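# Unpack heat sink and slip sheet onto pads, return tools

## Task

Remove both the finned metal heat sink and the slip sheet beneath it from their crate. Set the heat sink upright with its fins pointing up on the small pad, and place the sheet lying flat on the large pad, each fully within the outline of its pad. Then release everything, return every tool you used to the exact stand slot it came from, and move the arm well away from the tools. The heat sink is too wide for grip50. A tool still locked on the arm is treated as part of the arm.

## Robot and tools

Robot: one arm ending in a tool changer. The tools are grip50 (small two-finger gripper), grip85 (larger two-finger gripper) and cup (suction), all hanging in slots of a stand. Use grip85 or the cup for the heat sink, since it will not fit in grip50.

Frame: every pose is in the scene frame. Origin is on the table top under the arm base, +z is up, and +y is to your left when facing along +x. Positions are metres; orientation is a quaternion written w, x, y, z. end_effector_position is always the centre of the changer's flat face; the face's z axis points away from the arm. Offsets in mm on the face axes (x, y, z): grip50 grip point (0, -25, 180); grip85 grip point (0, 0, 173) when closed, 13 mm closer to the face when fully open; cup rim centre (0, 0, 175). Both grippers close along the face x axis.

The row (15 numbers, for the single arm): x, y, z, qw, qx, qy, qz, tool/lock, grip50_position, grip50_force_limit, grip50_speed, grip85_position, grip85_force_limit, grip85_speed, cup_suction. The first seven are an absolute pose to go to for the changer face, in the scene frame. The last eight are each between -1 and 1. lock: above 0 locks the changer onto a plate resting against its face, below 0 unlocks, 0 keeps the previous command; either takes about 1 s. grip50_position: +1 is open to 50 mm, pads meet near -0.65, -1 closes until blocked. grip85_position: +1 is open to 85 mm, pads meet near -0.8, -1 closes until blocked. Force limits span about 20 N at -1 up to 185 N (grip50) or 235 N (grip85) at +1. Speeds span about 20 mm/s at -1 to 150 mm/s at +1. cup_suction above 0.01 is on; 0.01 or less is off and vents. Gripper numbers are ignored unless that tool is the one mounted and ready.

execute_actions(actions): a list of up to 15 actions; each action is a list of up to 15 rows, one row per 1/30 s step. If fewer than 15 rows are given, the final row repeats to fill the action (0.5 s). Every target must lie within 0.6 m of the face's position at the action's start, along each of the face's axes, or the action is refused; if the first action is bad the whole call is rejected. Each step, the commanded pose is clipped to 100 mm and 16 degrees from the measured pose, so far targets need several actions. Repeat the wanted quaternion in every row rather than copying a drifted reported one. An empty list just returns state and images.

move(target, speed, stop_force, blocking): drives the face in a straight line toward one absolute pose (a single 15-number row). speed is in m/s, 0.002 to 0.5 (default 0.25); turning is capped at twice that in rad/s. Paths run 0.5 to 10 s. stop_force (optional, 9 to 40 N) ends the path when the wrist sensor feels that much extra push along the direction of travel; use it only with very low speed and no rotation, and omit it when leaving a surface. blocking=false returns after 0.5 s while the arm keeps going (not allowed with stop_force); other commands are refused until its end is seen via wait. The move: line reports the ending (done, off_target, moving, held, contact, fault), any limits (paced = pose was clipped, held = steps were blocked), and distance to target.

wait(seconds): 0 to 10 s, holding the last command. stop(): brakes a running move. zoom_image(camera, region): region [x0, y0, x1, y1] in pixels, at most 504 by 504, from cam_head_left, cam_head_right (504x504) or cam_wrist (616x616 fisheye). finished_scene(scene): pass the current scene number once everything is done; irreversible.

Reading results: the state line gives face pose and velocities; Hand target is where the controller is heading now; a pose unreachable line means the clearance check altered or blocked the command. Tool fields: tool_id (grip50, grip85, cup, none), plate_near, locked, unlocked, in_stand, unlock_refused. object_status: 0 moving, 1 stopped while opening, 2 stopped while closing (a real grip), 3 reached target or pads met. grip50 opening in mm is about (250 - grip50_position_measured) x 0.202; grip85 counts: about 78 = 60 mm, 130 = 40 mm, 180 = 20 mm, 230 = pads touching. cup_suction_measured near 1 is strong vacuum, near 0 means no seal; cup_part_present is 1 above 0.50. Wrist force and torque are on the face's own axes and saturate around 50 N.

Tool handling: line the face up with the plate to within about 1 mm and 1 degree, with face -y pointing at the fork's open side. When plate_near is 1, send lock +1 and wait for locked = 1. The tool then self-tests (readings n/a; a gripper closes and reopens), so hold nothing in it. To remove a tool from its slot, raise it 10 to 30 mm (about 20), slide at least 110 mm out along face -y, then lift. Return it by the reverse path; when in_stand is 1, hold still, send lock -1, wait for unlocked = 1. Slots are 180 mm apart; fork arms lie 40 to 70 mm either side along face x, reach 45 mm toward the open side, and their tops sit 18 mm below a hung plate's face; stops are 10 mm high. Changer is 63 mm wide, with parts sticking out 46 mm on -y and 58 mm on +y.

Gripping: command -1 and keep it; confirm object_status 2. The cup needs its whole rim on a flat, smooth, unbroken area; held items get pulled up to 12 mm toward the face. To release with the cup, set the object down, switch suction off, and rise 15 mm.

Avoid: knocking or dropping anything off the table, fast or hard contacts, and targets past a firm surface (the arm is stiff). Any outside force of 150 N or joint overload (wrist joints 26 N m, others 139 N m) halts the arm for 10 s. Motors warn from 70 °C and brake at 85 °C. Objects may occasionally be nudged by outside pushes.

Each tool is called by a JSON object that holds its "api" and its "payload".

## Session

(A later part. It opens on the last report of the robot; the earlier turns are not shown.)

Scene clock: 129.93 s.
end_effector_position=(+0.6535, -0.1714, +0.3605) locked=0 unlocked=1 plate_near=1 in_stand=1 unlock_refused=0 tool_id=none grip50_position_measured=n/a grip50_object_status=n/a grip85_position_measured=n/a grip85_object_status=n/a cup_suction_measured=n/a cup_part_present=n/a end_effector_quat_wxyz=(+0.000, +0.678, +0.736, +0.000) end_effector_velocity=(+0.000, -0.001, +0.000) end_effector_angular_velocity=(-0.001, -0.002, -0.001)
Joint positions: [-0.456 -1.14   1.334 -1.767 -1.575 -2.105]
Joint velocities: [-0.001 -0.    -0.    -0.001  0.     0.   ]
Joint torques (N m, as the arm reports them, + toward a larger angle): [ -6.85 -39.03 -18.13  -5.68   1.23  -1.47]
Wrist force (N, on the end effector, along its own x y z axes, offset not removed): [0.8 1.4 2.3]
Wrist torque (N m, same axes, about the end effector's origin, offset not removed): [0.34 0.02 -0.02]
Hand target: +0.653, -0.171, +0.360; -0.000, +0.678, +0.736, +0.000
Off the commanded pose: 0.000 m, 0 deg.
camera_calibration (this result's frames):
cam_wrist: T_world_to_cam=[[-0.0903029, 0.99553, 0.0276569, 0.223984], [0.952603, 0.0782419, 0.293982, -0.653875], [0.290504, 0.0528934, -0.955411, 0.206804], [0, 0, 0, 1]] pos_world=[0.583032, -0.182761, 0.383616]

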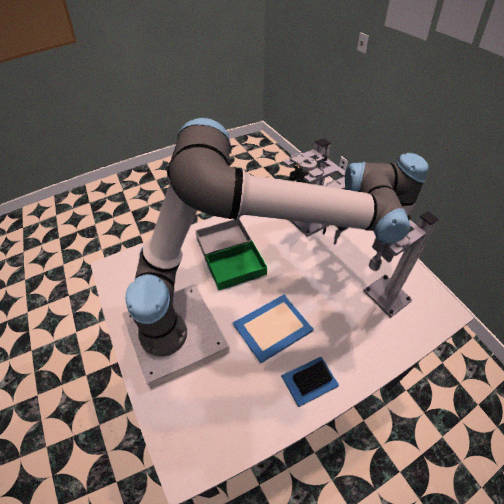

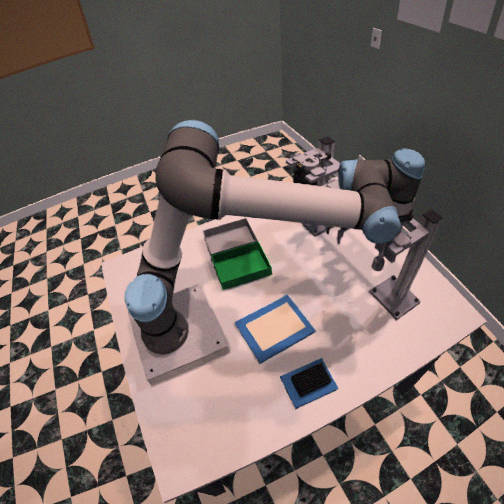

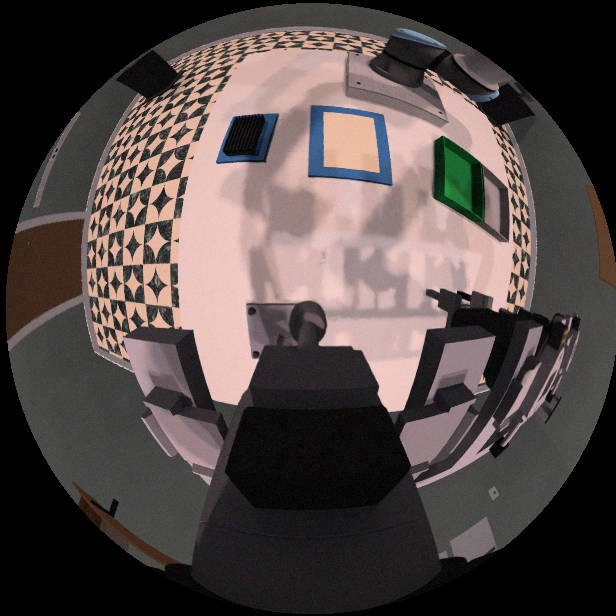

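{"api": "move", "payload": {"target": [0.6535, -0.1714, 0.39, 0, 0.6775, 0.7355, 0, 0, 0, 0, 0, 1, -0.5, 0, 0], "speed": 0.06}}

{"api": "move", "payload": {"target": [0.38, -0.1, 0.45, 0, 0.6775, 0.7355, 0, 0, 0, 0, 0, 1, -0.5, 0, 0], "speed": 0.28}}

Scene clock: 131.77 s.
end_effector_position=(+0.6535, -0.1714, +0.3899) locked=0 unlocked=1 plate_near=0 in_stand=0 unlock_refused=0 tool_id=none grip50_position_measured=n/a grip50_object_status=n/a grip85_position_measured=n/a grip85_object_status=n/a cup_suction_measured=n/a cup_part_present=n/a end_effector_quat_wxyz=(+0.000, +0.678, +0.736, +0.000) end_effector_velocity=(-0.000, +0.001, +0.001) end_effector_angular_velocity=(+0.001, +0.002, +0.001)
Joint positions: [-0.456 -1.151  1.275 -1.696 -1.575 -2.105]
Joint velocities: [ 0.001 -0.    -0.002  0.005 -0.    -0.   ]
Joint torques (N m, as the arm reports them, + toward a larger angle): [  5.43 -63.66 -36.58  -0.76   0.85   1.27]
Wrist force (N, on the end effector, along its own x y z axes, offset not removed): [-2.3 2.7 -0.2]
Wrist torque (N m, same axes, about the end effector's origin, offset not removed): [0.16 0.16 0.06]
Hand target: +0.654, -0.171, +0.390; +0.000, +0.678, +0.736, +0.000
Off the commanded pose: 0.000 m, 0 deg.
move: done
camera_calibration (this result's frames):
cam_wrist: T_world_to_cam=[[-0.0902887, 0.995532, 0.0276533, 0.223186], [0.952602, 0.0782291, 0.293988, -0.662543], [0.290511, 0.0528864, -0.955409, 0.234899], [0, 0, 0, 1]] pos_world=[0.58305, -0.182782, 0.413032]

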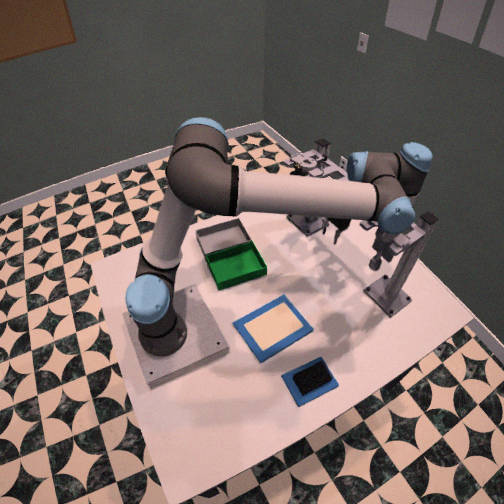

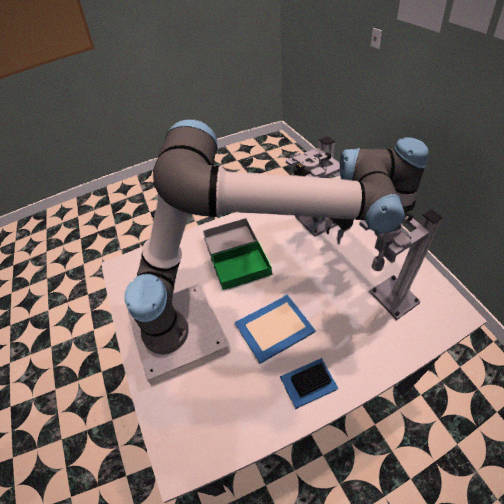

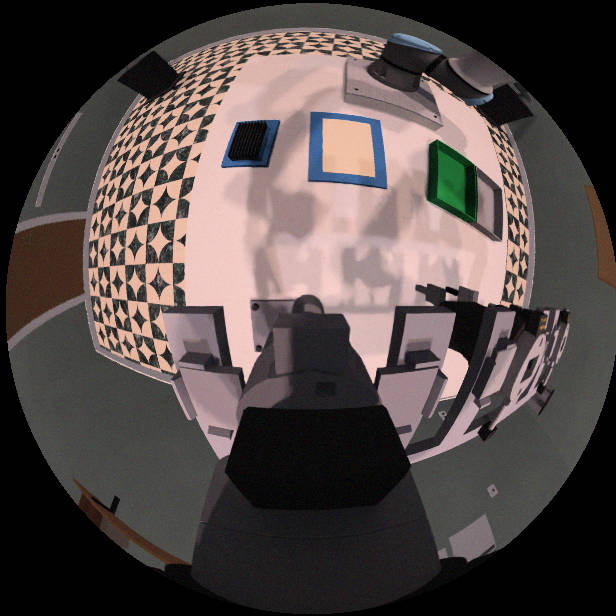

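Scene clock: 133.40 s.
end_effector_position=(+0.3801, -0.1002, +0.4504) locked=0 unlocked=1 plate_near=0 in_stand=0 unlock_refused=0 tool_id=none grip50_position_measured=n/a grip50_object_status=n/a grip85_position_measured=n/a grip85_object_status=n/a cup_suction_measured=n/a cup_part_present=n/a end_effector_quat_wxyz=(-0.000, +0.678, +0.736, +0.000) end_effector_velocity=(-0.001, -0.000, +0.000) end_effector_angular_velocity=(+0.001, +0.001, +0.001)
Joint positions: [-0.601 -1.863  1.88  -1.59  -1.575 -2.25 ]
Joint velocities: [-0.002 -0.002  0.001  0.002 -0.    -0.002]
Joint torques (N m, as the arm reports them, + toward a larger angle): [ -7.32 -26.72 -19.17  -0.78   1.91  -1.41]
Wrist force (N, on the end effector, along its own x y z axes, offset not removed): [0.1 1.3 -1.8]
Wrist torque (N m, same axes, about the end effector's origin, offset not removed): [0.13 0.01 -0.05]
Hand target: +0.380, -0.100, +0.450; -0.000, +0.678, +0.736, +0.000
Off the commanded pose: 0.000 m, 0 deg.
move: done
camera_calibration (this result's frames):
cam_wrist: T_world_to_cam=[[-0.0903051, 0.995527, 0.027776, 0.12588], [0.952583, 0.0782052, 0.294057, -0.425445], [0.290569, 0.0530138, -0.955384, 0.368352], [0, 0, 0, 1]] pos_world=[0.309607, -0.111572, 0.473526]

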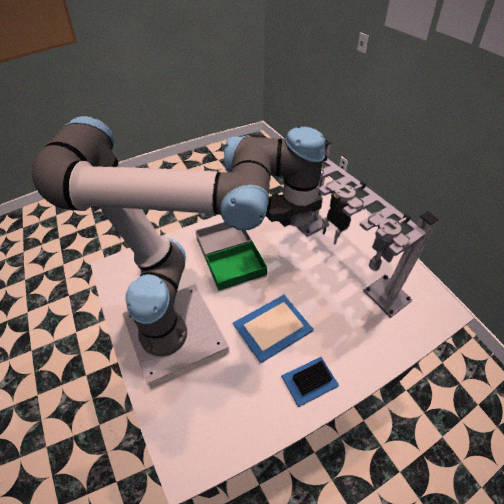

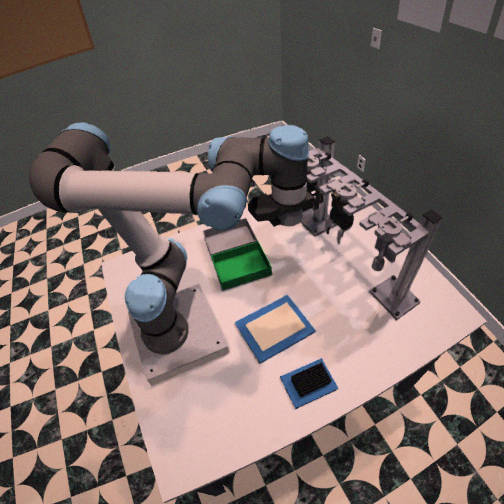

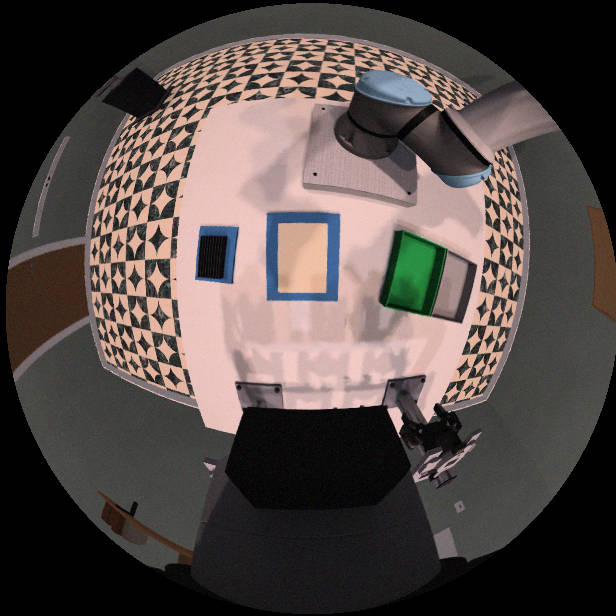

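Both objects are inside their pads, both tools are back in their slots, and the arm is clear.

{"api": "finished_scene", "payload": {"scene": 2}}

The scene is finished: the task was done.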